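## Task

Press the keys L, I, E in that order on the keyboard. Every correct letter in sequence counts. Hitting a wrong key, or any key once E is done, means failure, and so does pressing hard enough to break the keyboard. The keyboard must finish flat on the table with its keys facing up, resting there without the robot holding it. Nothing may be pushed or dropped off the table.

## Robot and tools

Robot: a single six-joint arm with a two-finger parallel gripper, in a physics simulation, with a keyboard on the table. The fingers point along the gripper's own +z axis and close along its y axis. The reported hand point lies between the pads when they are closed; closed fingertips extend about 33 mm past it, fully open ones about 9 mm. Closing pushes the tips roughly 24 mm further out, so leave that margin above surfaces. For typing, a closed gripper pointing down can act as a stylus.

Scene frame: origin on the table surface directly under the arm base, +z up, +y to the left when facing along +x. Results report end_effector_position (metres) and end_effector_quat_wxyz in this frame; the printed position can be slightly off, more so at long reach.

Tool execute_actions, argument actions (a list holding one item or nothing) and optional pictures (boolean). An empty list just returns the current state. An item with rows (1 to 15 rows) and steps (up to 15, default 15) runs that many control steps of 1/30 s; each row is used for one step and the last one repeats. An item with only steps (up to 300) waits that long, counted from the previous result, including your reply time.

A row is 9 numbers, each in [-1, 1]: dx, dy, dz, rx, ry, rz, position, force_limit, speed. The first six are an offset, not a pose: they are measured in the gripper's own axes from the gripper pose shown in the latest result that includes it (if none yet in this scene, or for later calls in the same reply, from where the robot is when the action begins). Every row is counted from that same reference, not from the row before. Scale: 1.0 equals 0.6 m for dx, dy, dz and 180 degrees for the rotation vector rx, ry, rz. All zeros therefore sends the hand back to the reference pose; it is not a pause. Each step's command is clipped to within 70 mm and 16 degrees of the measured pose, so large offsets may need several calls; check the reported pose afterwards.

Gripper numbers in a row: position is an absolute setting, +1 fully open (140 mm), pads touch near -0.8, -1 closes until blocked. force_limit from -1 (about 14 N) through 0 (60 N) to +1 (107 N). speed from -1 (about 30 mm/s) through 0 (140) to +1 (250). object_status: 0 moving, 1 blocked while opening, 2 blocked while closing (gripping), 3 reached target or pads met. position_measured is in counts: 3 open, 230 closed.

Tool move, argument target (one 9-number row, offset as above, same reference rules) and speed (m/s, 0.002 to 0.5, default 0.25; rotation up to twice that in rad/s). It drives a straight path, lasting 0.5 to 10 s, toward that single target; gripper values are sent at the start. It does not avoid obstacles, may overshoot speed near a straightened arm, and faster or deeper contact pushes harder. The arm is stiff: aiming even slightly below a firm surface can trigger a fault. The result adds a move: line (done, off_target, moving, held, fault) plus limits (paced = clipped, held = some steps blocked) and distance to target.

Tool wait, argument seconds (0 to 10): lets time pass with no new command.

Tool zoom_image, arguments camera (cam_head_left, cam_head_right, cam_high, cam_low, cam_wrist) and region [x0, y0, x1, y1] in that camera's pixels from the top-left, at most 504 by 504. Useful for reading key labels. Head, high and low images are 896x504, wrist 616x616.

Tool finished_scene, argument scene (the number of the current scene): ends it for good, grades it and loads the next task. Only call it once the last letter is typed and the arm has lifted clear.

Result lines: a pose unreachable line or HELD marks steps where the clearance check altered or blocked your command. Hand target shows where the controller is heading. Flange force is the estimated outside force on the gripper (noisy; no reading near singular poses). A MOTOR HOT warning precedes an over-temperature brake stop.

Hazards: torque reaching a joint's load limit (152 N m for waist, shoulder, elbow; 38 N m for the three wrist joints) or 150 N of outside force causes a 10 s stop and cancels the rest of the call. Press keys gently with small downward offsets and slow speed, lift between keys, never drag across the keyboard, never press a second key by accident, and do not shove the keyboard out of flat or off the table. Time spent thinking lets the simulation keep running, so keep replies short once acting.

Each tool is called after "Call:" as a command line: name --argument value for each argument, lists and objects as JSON in quotes; but a table of rows of numbers goes row by row, as --pt "numbers of a row", without its own name.

## Session

Call:
execute_actions --actions '[]'

Scene clock: 0.00 s of 4023.00 s.
end_effector_position=(+0.2009, +0.2017, +0.1683) position_measured=230 object_status=3 end_effector_quat_wxyz=(+0.266, +0.892, -0.008, -0.366)
Joint positions: [ 0.963  0.491  0.064 -0.28  -2.08   0.591]
Joint velocities: [-0.  0.  0.  0. -0.  0.]
Flange force (N, the push that the arm receives, along the gripper's own x y z axes): no reading
Hand target: +0.201, +0.202, +0.168; +0.266, +0.892, -0.008, -0.366

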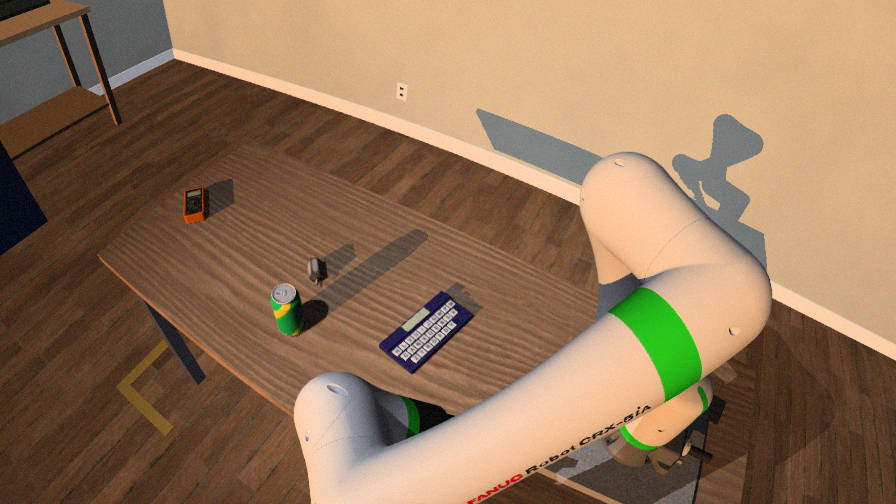

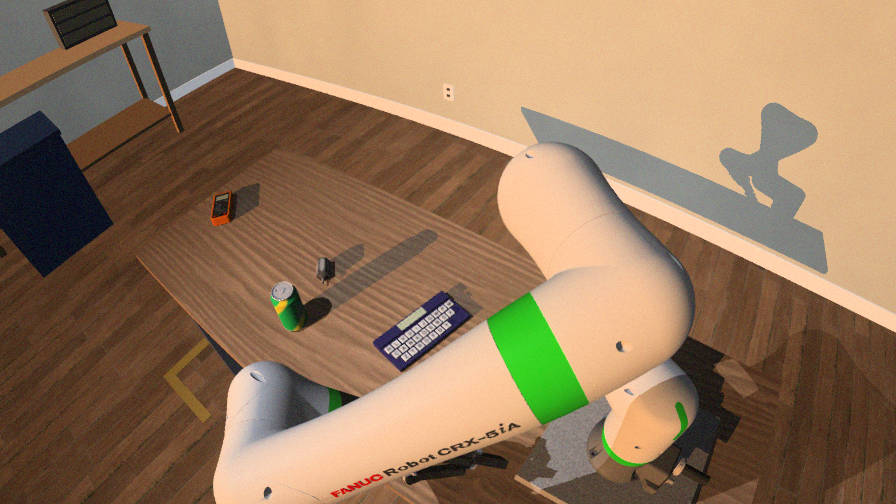

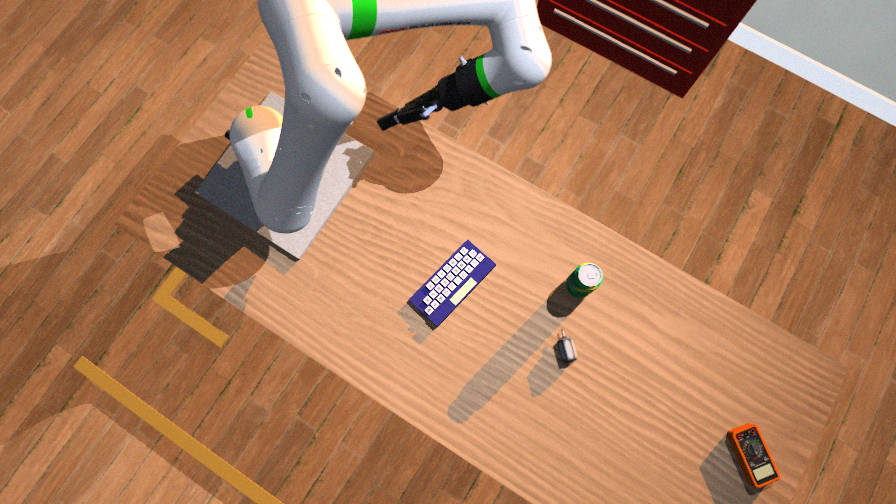

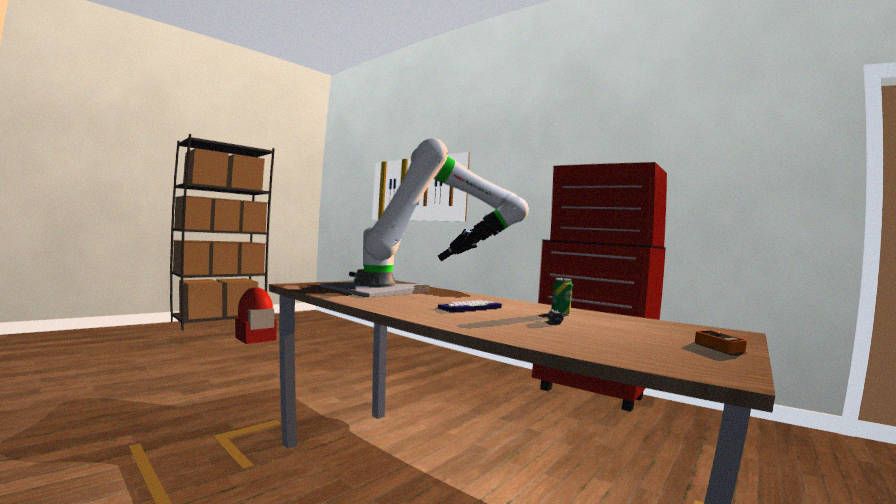

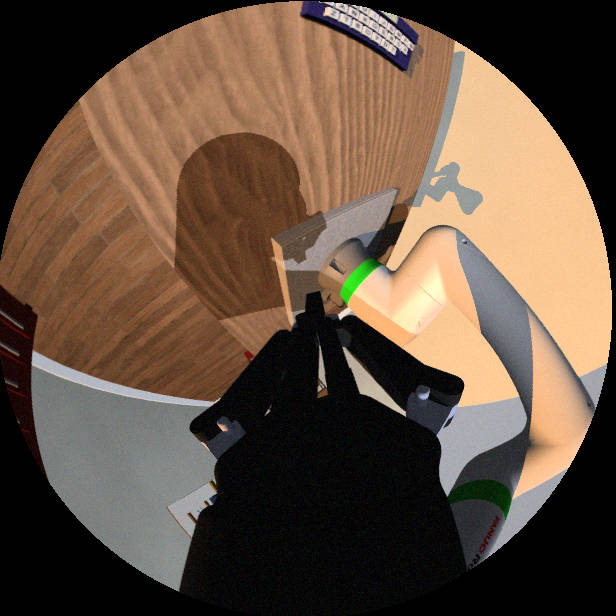

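Call:
zoom_image --camera "cam_high" --region '[390, 225, 510, 345]'

Call:
zoom_image --camera "cam_head_left" --region '[365, 275, 485, 385]'

Region (390, 225, 510, 345) of cam_high's 896x504 image, scaled by 4.200, with more detail than that image has.

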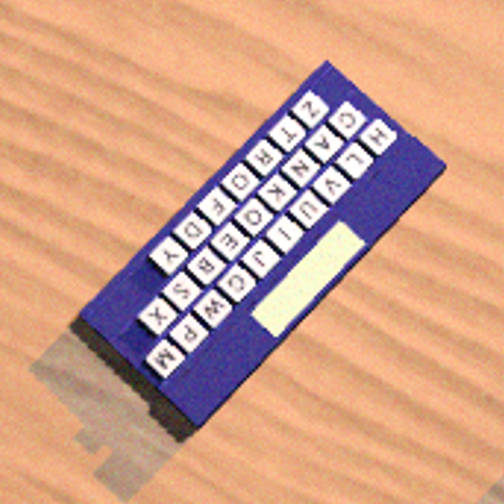

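Region (365, 275, 485, 385) of cam_head_left's 896x504 image, scaled by 4.200, with more detail than that image has; it fills the top 462 rows of this view, and the rest is white.

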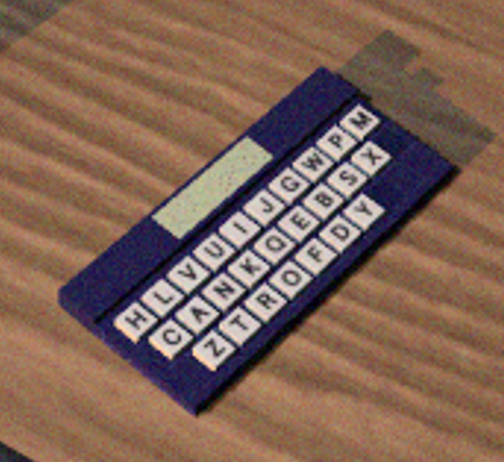

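Call:
zoom_image --camera "cam_high" --region '[365, 45, 505, 145]'

Call:
zoom_image --camera "cam_wrist" --region '[230, 260, 410, 420]'

Call:
zoom_image --camera "cam_low" --region '[420, 200, 590, 340]'

Region (365, 45, 505, 145) of cam_high's 896x504 image, scaled by 3.600, with more detail than that image has; it fills the top 360 rows of this view, and the rest is white.

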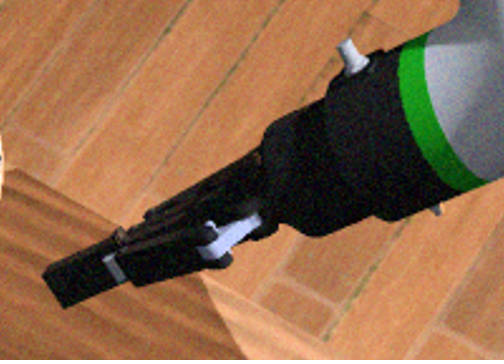

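Region (230, 260, 410, 420) of cam_wrist's 616x616 image, scaled by 2.800, with more detail than that image has.

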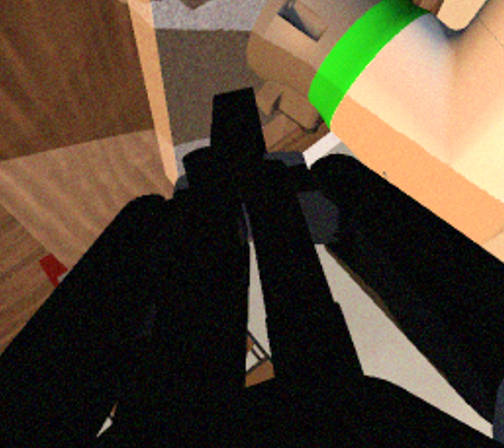

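Region (420, 200, 590, 340) of cam_low's 896x504 image, scaled by 2.965, with more detail than that image has; it fills the top 415 rows of this view, and the rest is white.

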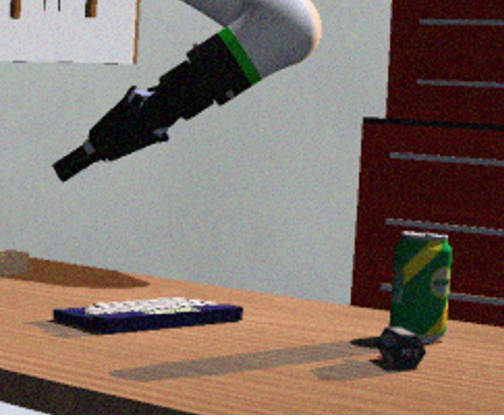

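Call:
move --target '[0.4928, 0.3133, -0.1897, -0.0559, 0.1506, -0.1090, -1, 0, 0]' --speed 0.3

Scene clock: 61.47 s of 4023.00 s.
end_effector_position=(+0.5256, +0.0312, +0.1347) position_measured=233 object_status=3 end_effector_quat_wxyz=(+0.271, +0.914, +0.235, -0.187)
Joint positions: [ 0.611  0.623  0.165  0.408 -1.71   1.423]
Joint velocities: [-0.    -0.001  0.    -0.002 -0.001  0.001]
Flange force (N, the push that the arm receives, along the gripper's own x y z axes): [10.7 1.7 -4.8]
Hand target: +0.526, +0.031, +0.135; +0.271, +0.914, +0.235, -0.187
Off the commanded pose: 0.001 m, 0 deg.
After step 90, 56.83 s passed at rest.
move: done
camera_calibration (this result's frames):
cam_wrist: T_world_to_cam=[[0.331537, -0.819356, 0.467695, -0.202514], [-0.765613, 0.0560164, 0.640858, 0.31618], [-0.55129, -0.570541, -0.608738, 0.579682], [0, 0, 0, 1]] pos_world=[0.628785, 0.14709, 0.244963]

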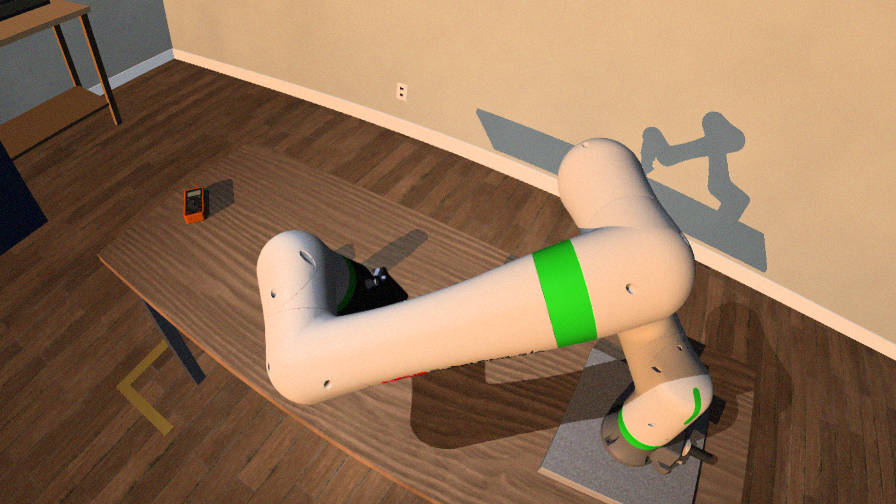

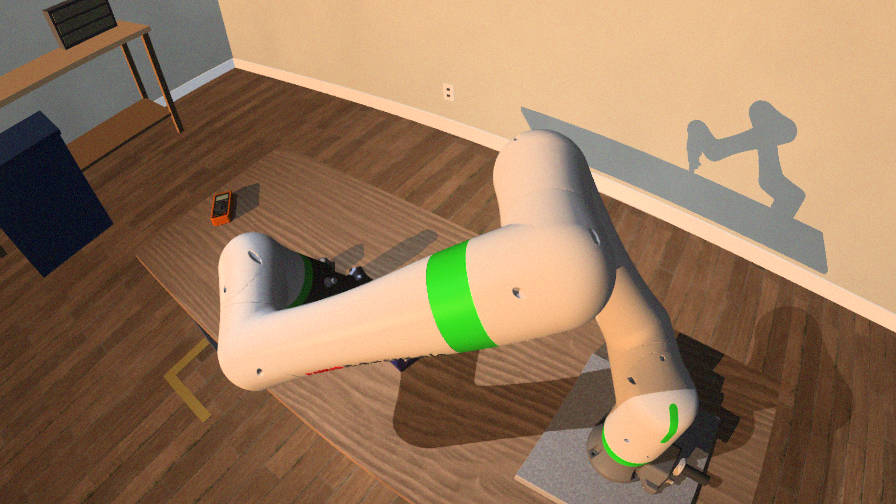

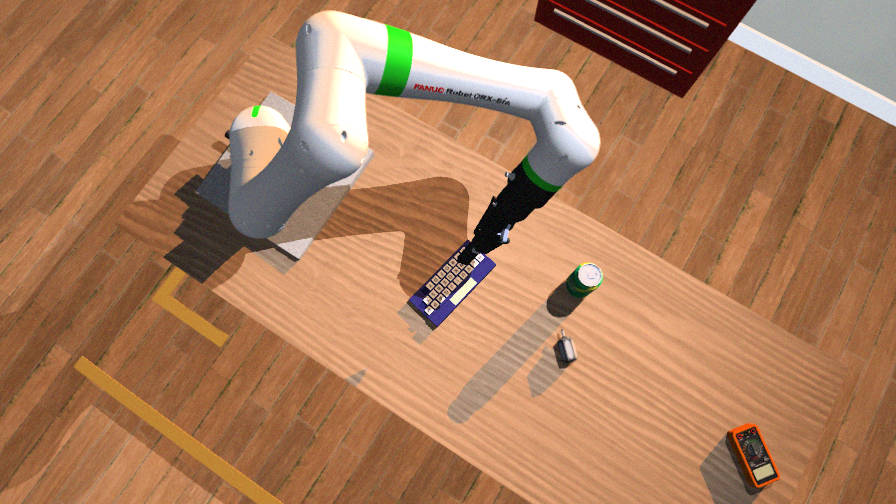

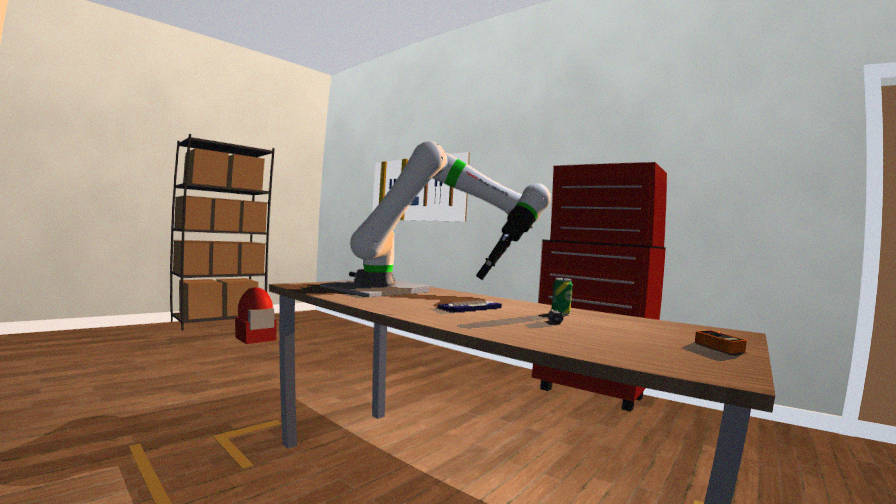

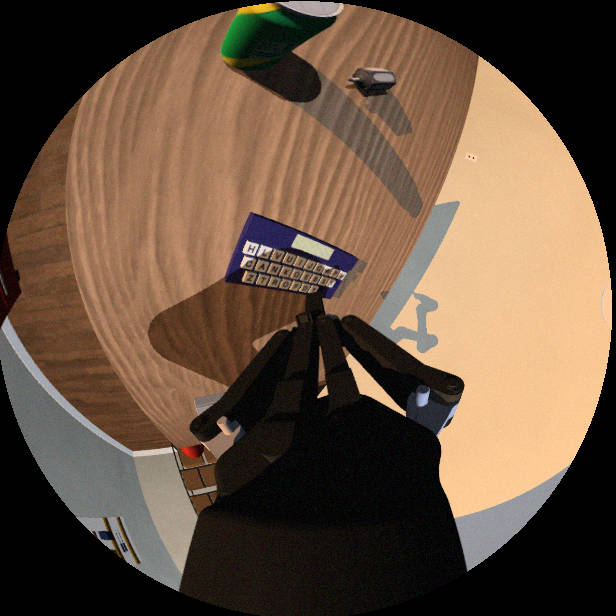

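Call:
zoom_image --camera "cam_wrist" --region '[215, 200, 375, 330]'

Region (215, 200, 375, 330) of cam_wrist's 616x616 image, scaled by 3.150, with more detail than that image has; it fills the top 410 rows of this view, and the rest is white.

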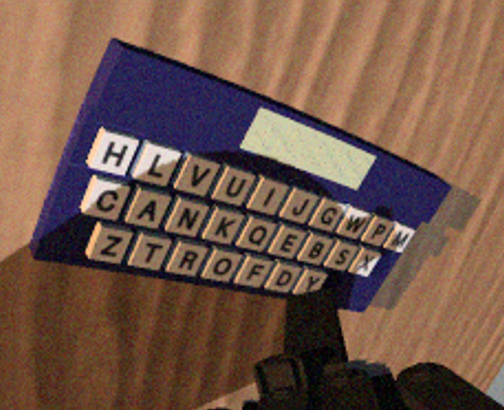

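Call:
move --target '[0.0708, -0.0591, 0.0450, 0, 0, 0, -1, 0, 0]' --speed 0.1

Call:
zoom_image --camera "cam_wrist" --region '[240, 230, 380, 340]'

Scene clock: 73.87 s of 4023.00 s.
end_effector_position=(+0.5359, +0.0557, +0.0791) position_measured=233 object_status=3 end_effector_quat_wxyz=(+0.271, +0.914, +0.235, -0.187)
Joint positions: [ 0.632  0.719  0.185  0.393 -1.647  1.376]
Joint velocities: [-0.001 -0.001 -0.     0.    -0.001  0.   ]
Flange force (N, the push that the arm receives, along the gripper's own x y z axes): [13.2 1.4 -6.4]
Hand target: +0.536, +0.056, +0.079; +0.271, +0.914, +0.235, -0.187
Off the commanded pose: 0.000 m, 0 deg.
After step 90, 8.50 s passed at rest.
move: done
camera_calibration (this result's frames):
cam_wrist: T_world_to_cam=[[0.331469, -0.819389, 0.467686, -0.159821], [-0.765634, 0.0560465, 0.640831, 0.358267], [-0.551302, -0.570491, -0.608774, 0.565513], [0, 0, 0, 1]] pos_world=[0.639045, 0.171585, 0.189427]

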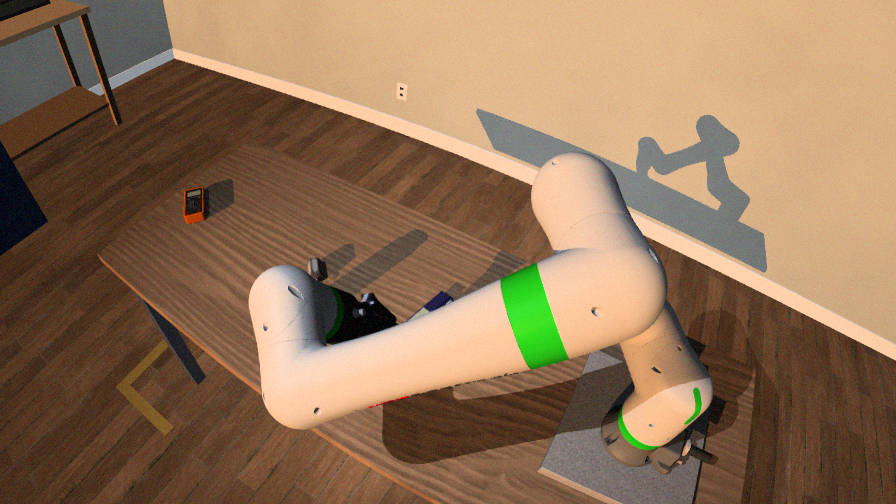

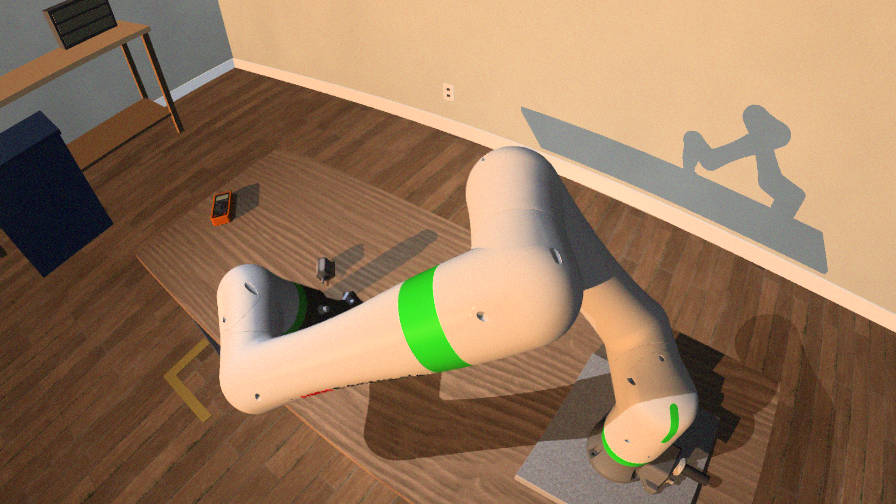

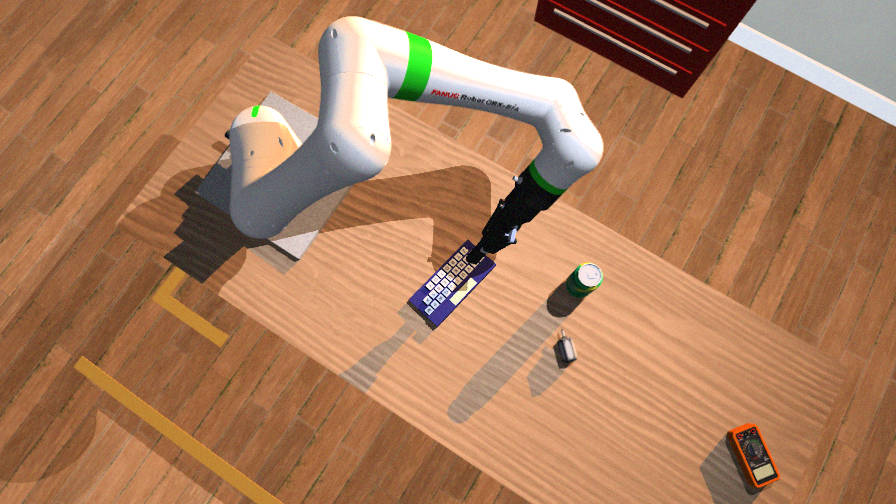

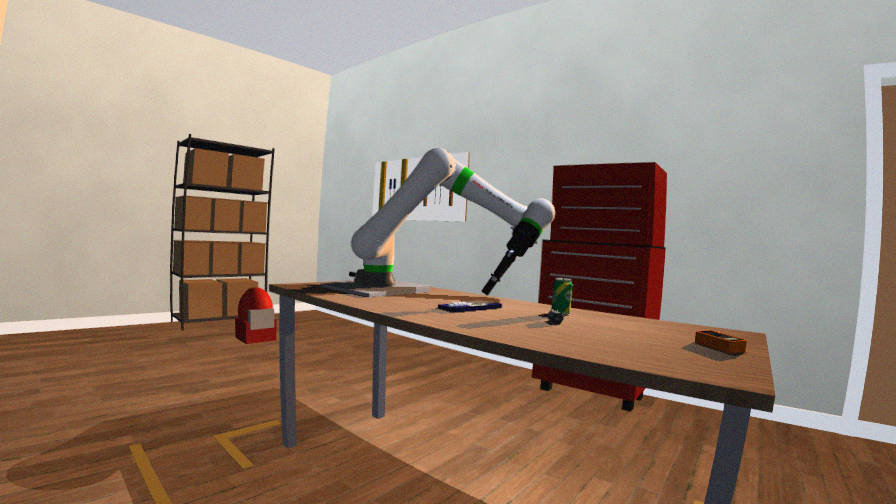

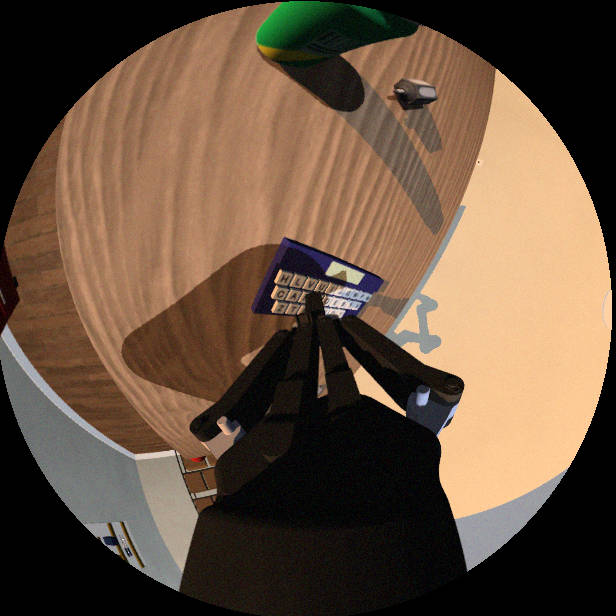

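Region (240, 230, 380, 340) of cam_wrist's 616x616 image, scaled by 3.600, with more detail than that image has; it fills the top 396 rows of this view, and the rest is white.

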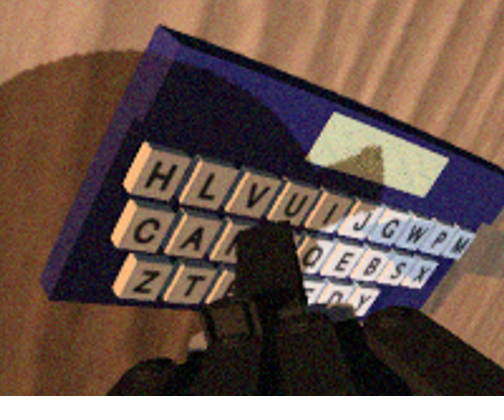

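Call:
zoom_image --camera "cam_low" --region '[430, 260, 520, 320]'

Call:
zoom_image --camera "cam_high" --region '[430, 210, 520, 300]'

Region (430, 260, 520, 320) of cam_low's 896x504 image, scaled by 5.600, with more detail than that image has.

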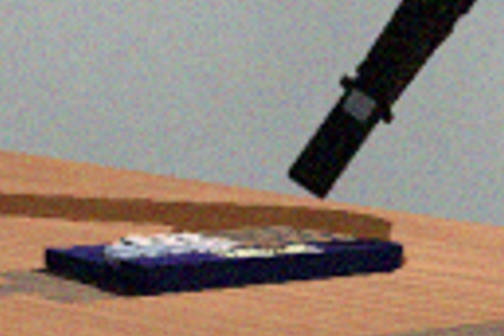

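Region (430, 210, 520, 300) of cam_high's 896x504 image, scaled by 5.600, with more detail than that image has.

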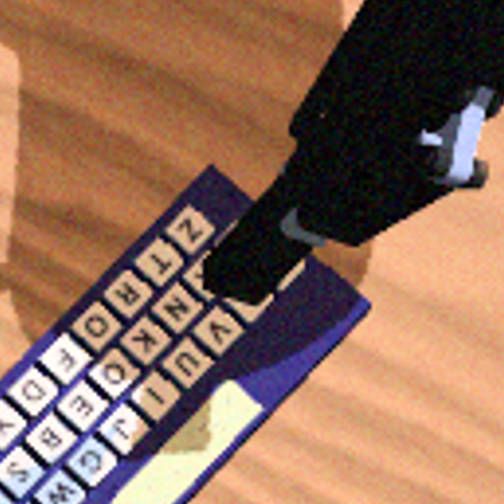

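Call:
move --target '[0.01085, -0.00873, 0.02298, 0, 0, 0, -1, 0, 0]' --speed 0.04

Call:
zoom_image --camera "cam_wrist" --region '[260, 250, 360, 330]'

Call:
zoom_image --camera "cam_low" --region '[450, 275, 510, 315]'

Call:
zoom_image --camera "cam_high" --region '[430, 210, 520, 300]'

Scene clock: 89.60 s of 4023.00 s.
end_effector_position=(+0.5355, +0.0537, +0.0632) position_measured=233 object_status=3 end_effector_quat_wxyz=(+0.271, +0.914, +0.235, -0.187)
Joint positions: [ 0.629  0.732  0.166  0.394 -1.617  1.366]
Joint velocities: [-0.001 -0.    -0.     0.001  0.    -0.001]
Flange force (N, the push that the arm receives, along the gripper's own x y z axes): [11.2 1.2 -4.9]
Hand target: +0.536, +0.054, +0.063; +0.271, +0.914, +0.235, -0.187
Off the commanded pose: 0.000 m, 0 deg.
After step 90, 12.03 s passed at rest.
move: done
camera_calibration (this result's frames):
cam_wrist: T_world_to_cam=[[0.331441, -0.819364, 0.46775, -0.153885], [-0.765662, 0.0560904, 0.640793, 0.368361], [-0.551279, -0.570523, -0.608765, 0.554414], [0, 0, 0, 1]] pos_world=[0.63868, 0.169557, 0.173445]

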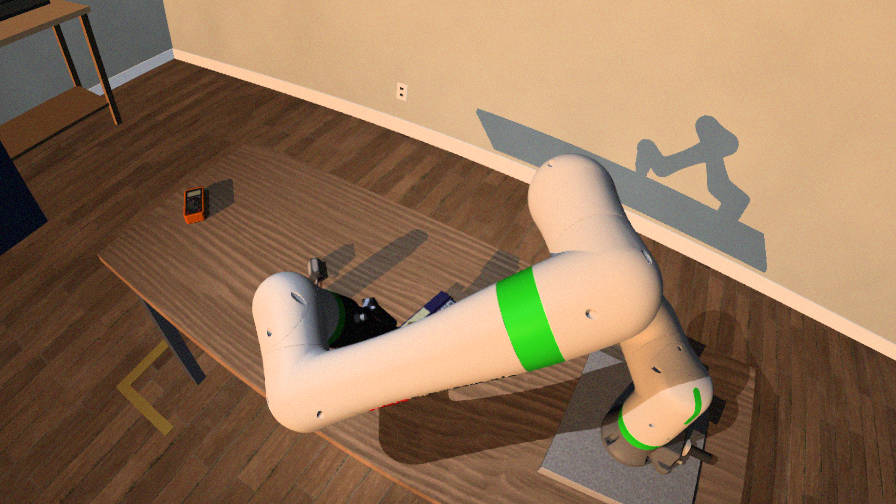

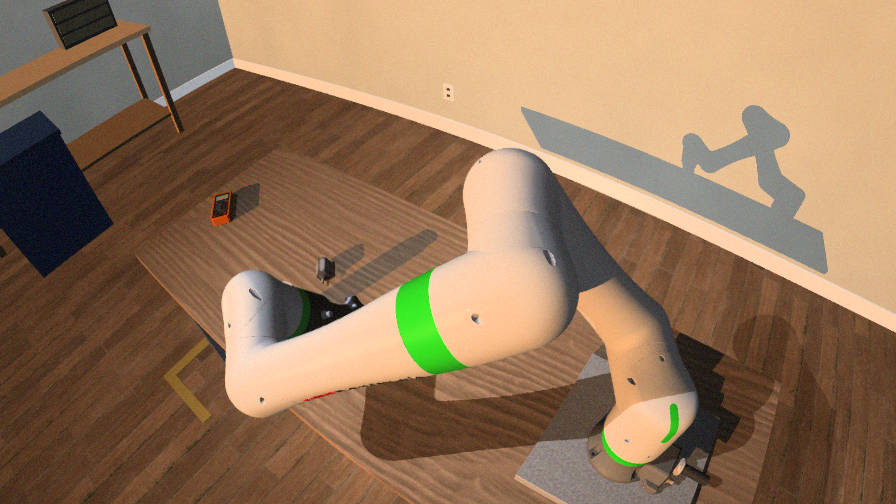

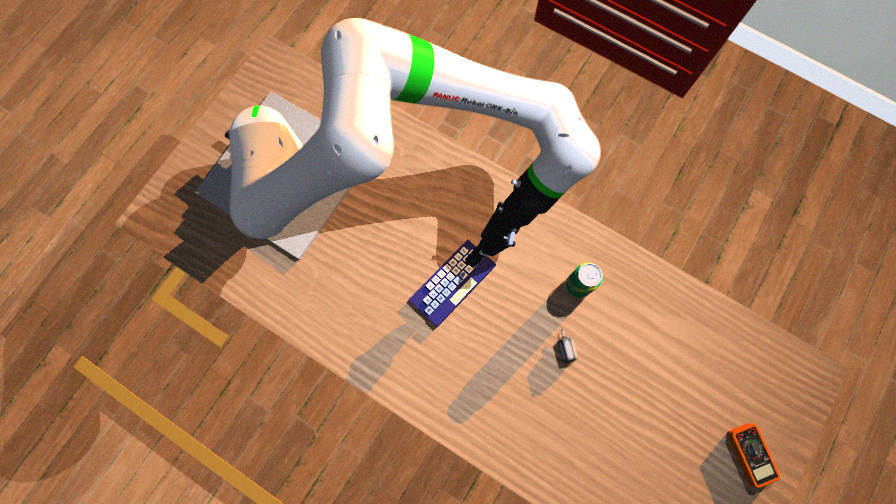

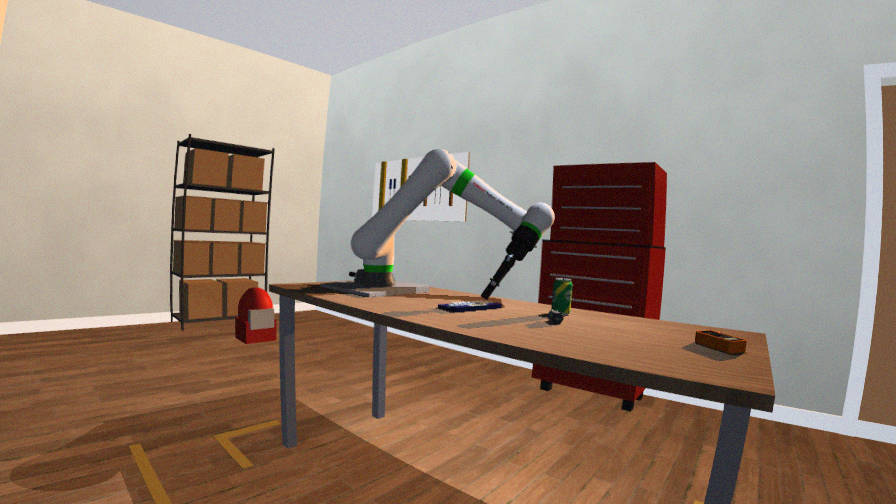

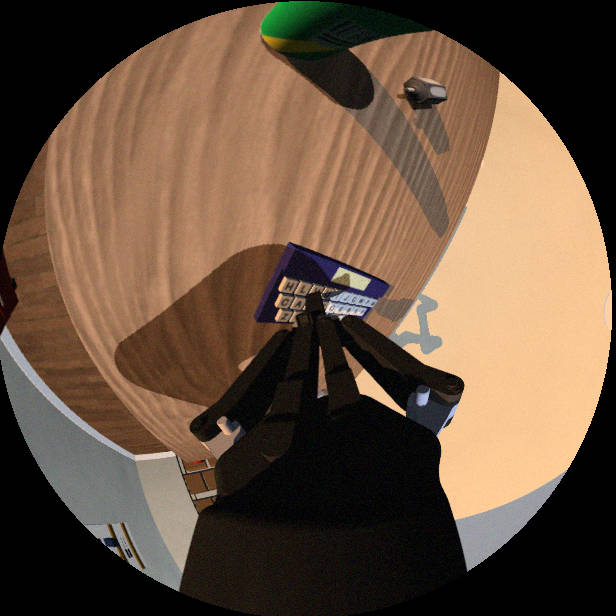

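Region (260, 250, 360, 330) of cam_wrist's 616x616 image, scaled by 5.040, with more detail than that image has; it fills the top 403 rows of this view, and the rest is white.

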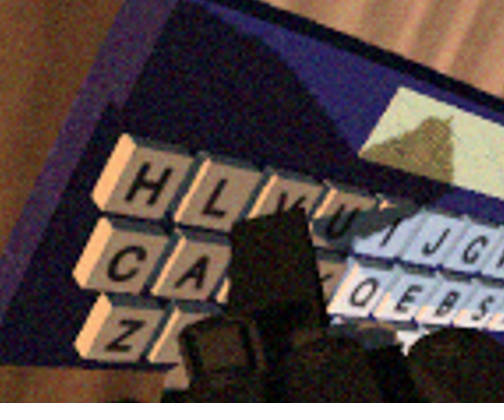

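Region (450, 275, 510, 315) of cam_low's 896x504 image, scaled by 8.400, with more detail than that image has.

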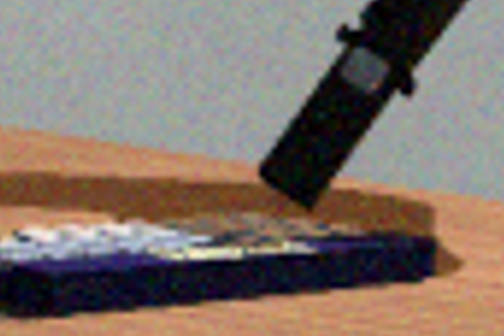

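Region (430, 210, 520, 300) of cam_high's 896x504 image, scaled by 5.600, with more detail than that image has.

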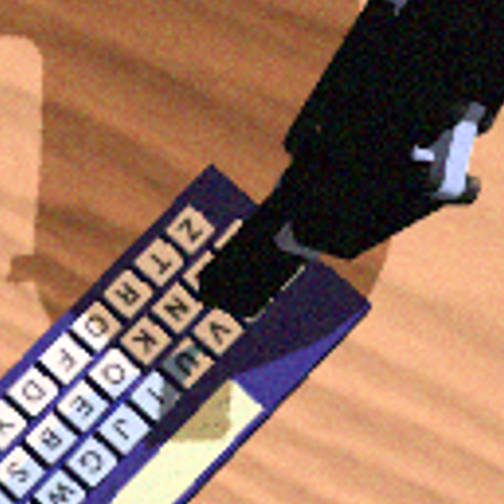

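Call:
execute_actions --actions '[{"rows": [[0.00047,-0.00041,0.00078,0,0,0,-1,0,0],[0.00094,-0.00081,0.00157,0,0,0,-1,0,0],[0.00141,-0.00122,0.00235,0,0,0,-1,0,0],[0.00188,-0.00163,0.00314,0,0,0,-1,0,0],[0.00235,-0.00203,0.00392,0,0,0,-1,0,0],[0.00281,-0.00244,0.0047,0,0,0,-1,0,0],[0.00328,-0.00285,0.00549,0,0,0,-1,0,0],[0.00375,-0.00326,0.00627,0,0,0,-1,0,0],[0.00422,-0.00366,0.00706,0,0,0,-1,0,0],[0.00469,-0.00407,0.00784,0,0,0,-1,0,0]], "steps": 15}]'

Call:
zoom_image --camera "cam_wrist" --region '[270, 250, 370, 330]'

Call:
zoom_image --camera "cam_low" --region '[450, 275, 510, 315]'

Scene clock: 97.10 s of 4023.00 s.
end_effector_position=(+0.5355, +0.0536, +0.0572) position_measured=233 object_status=3 end_effector_quat_wxyz=(+0.271, +0.914, +0.235, -0.187)
Joint positions: [ 0.629  0.738  0.162  0.394 -1.607  1.362]
Joint velocities: [-0.    -0.    -0.    -0.    -0.    -0.001]
Flange force (N, the push that the arm receives, along the gripper's own x y z axes): [8.5 0.7 -3.6]
Hand target: +0.536, +0.054, +0.057; +0.271, +0.914, +0.235, -0.187
Off the commanded pose: 0.000 m, 0 deg.
Steps of this call (steps 1 to 90: nothing new was sent; then 4.00 s passed at rest; steps 91 to 105: all 15 steps of this action). Readings (end_effector_position | what the end effector reports):
91: (+0.5355, +0.0537, +0.0631) | position_measured=233 object_status=3
92: (+0.5356, +0.0537, +0.0627) | position_measured=233 object_status=3
94: (+0.5355, +0.0537, +0.0615) | position_measured=233 object_status=3
98: (+0.5355, +0.0536, +0.0591) | position_measured=233 object_status=3
105: the state above
camera_calibration (this result's frames):
cam_wrist: T_world_to_cam=[[0.331424, -0.819364, 0.467761, -0.151087], [-0.765673, 0.0561028, 0.640779, 0.372221], [-0.551274, -0.570522, -0.608771, 0.550764], [0, 0, 0, 1]] pos_world=[0.638695, 0.169545, 0.167451]

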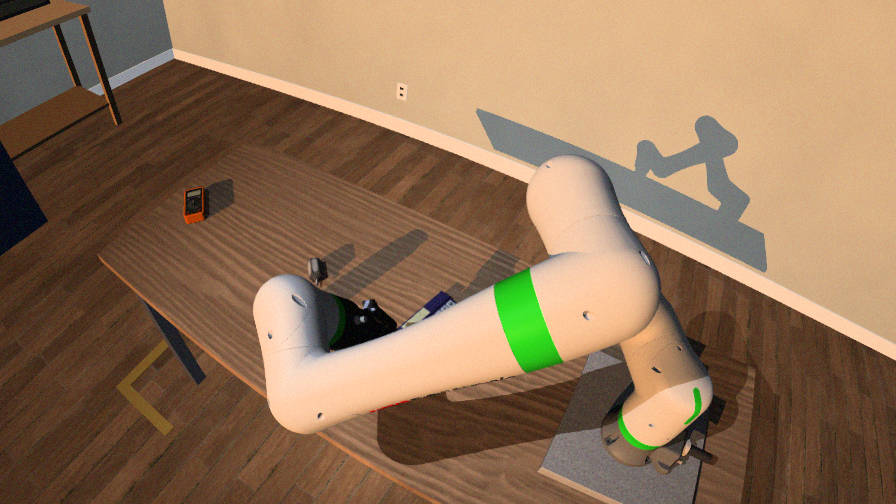

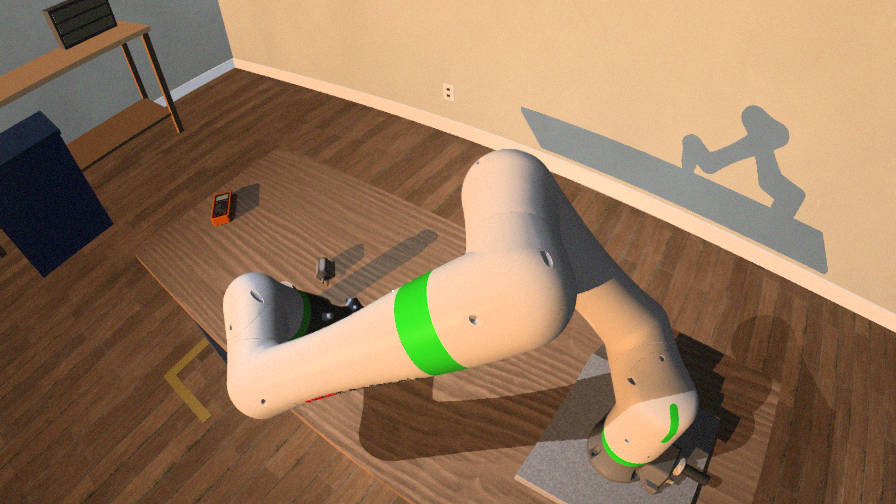

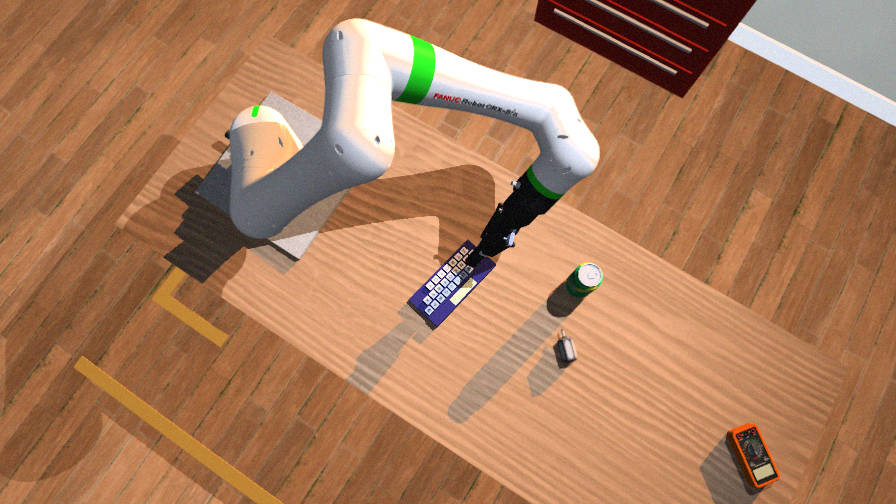

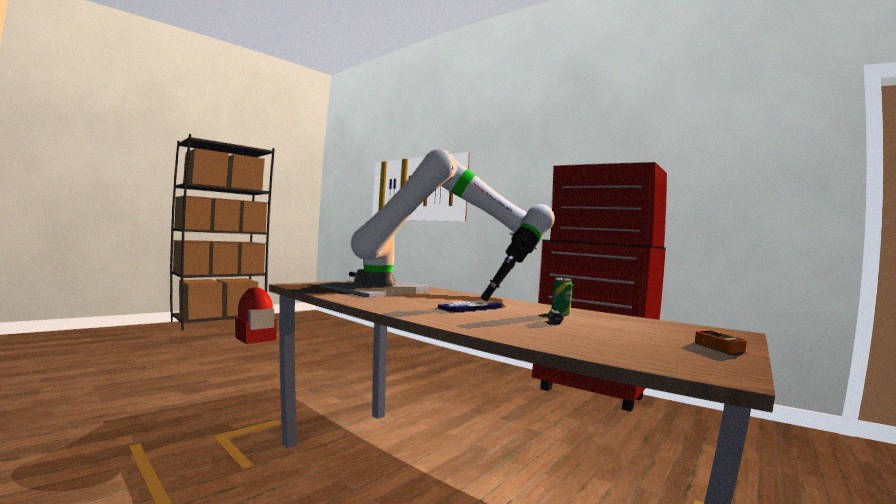

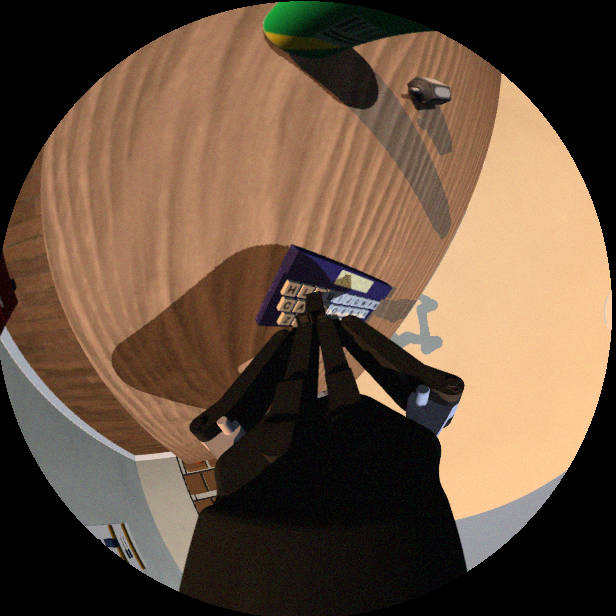

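Region (270, 250, 370, 330) of cam_wrist's 616x616 image, scaled by 5.040, with more detail than that image has; it fills the top 403 rows of this view, and the rest is white.

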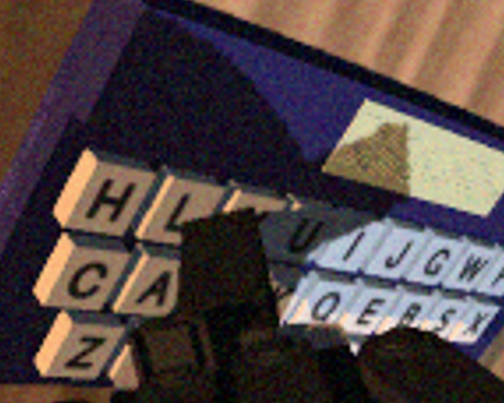

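Region (450, 275, 510, 315) of cam_low's 896x504 image, scaled by 8.400, with more detail than that image has.

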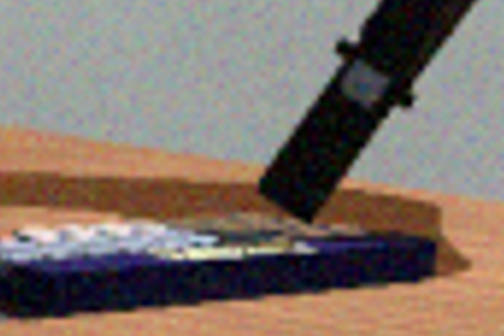

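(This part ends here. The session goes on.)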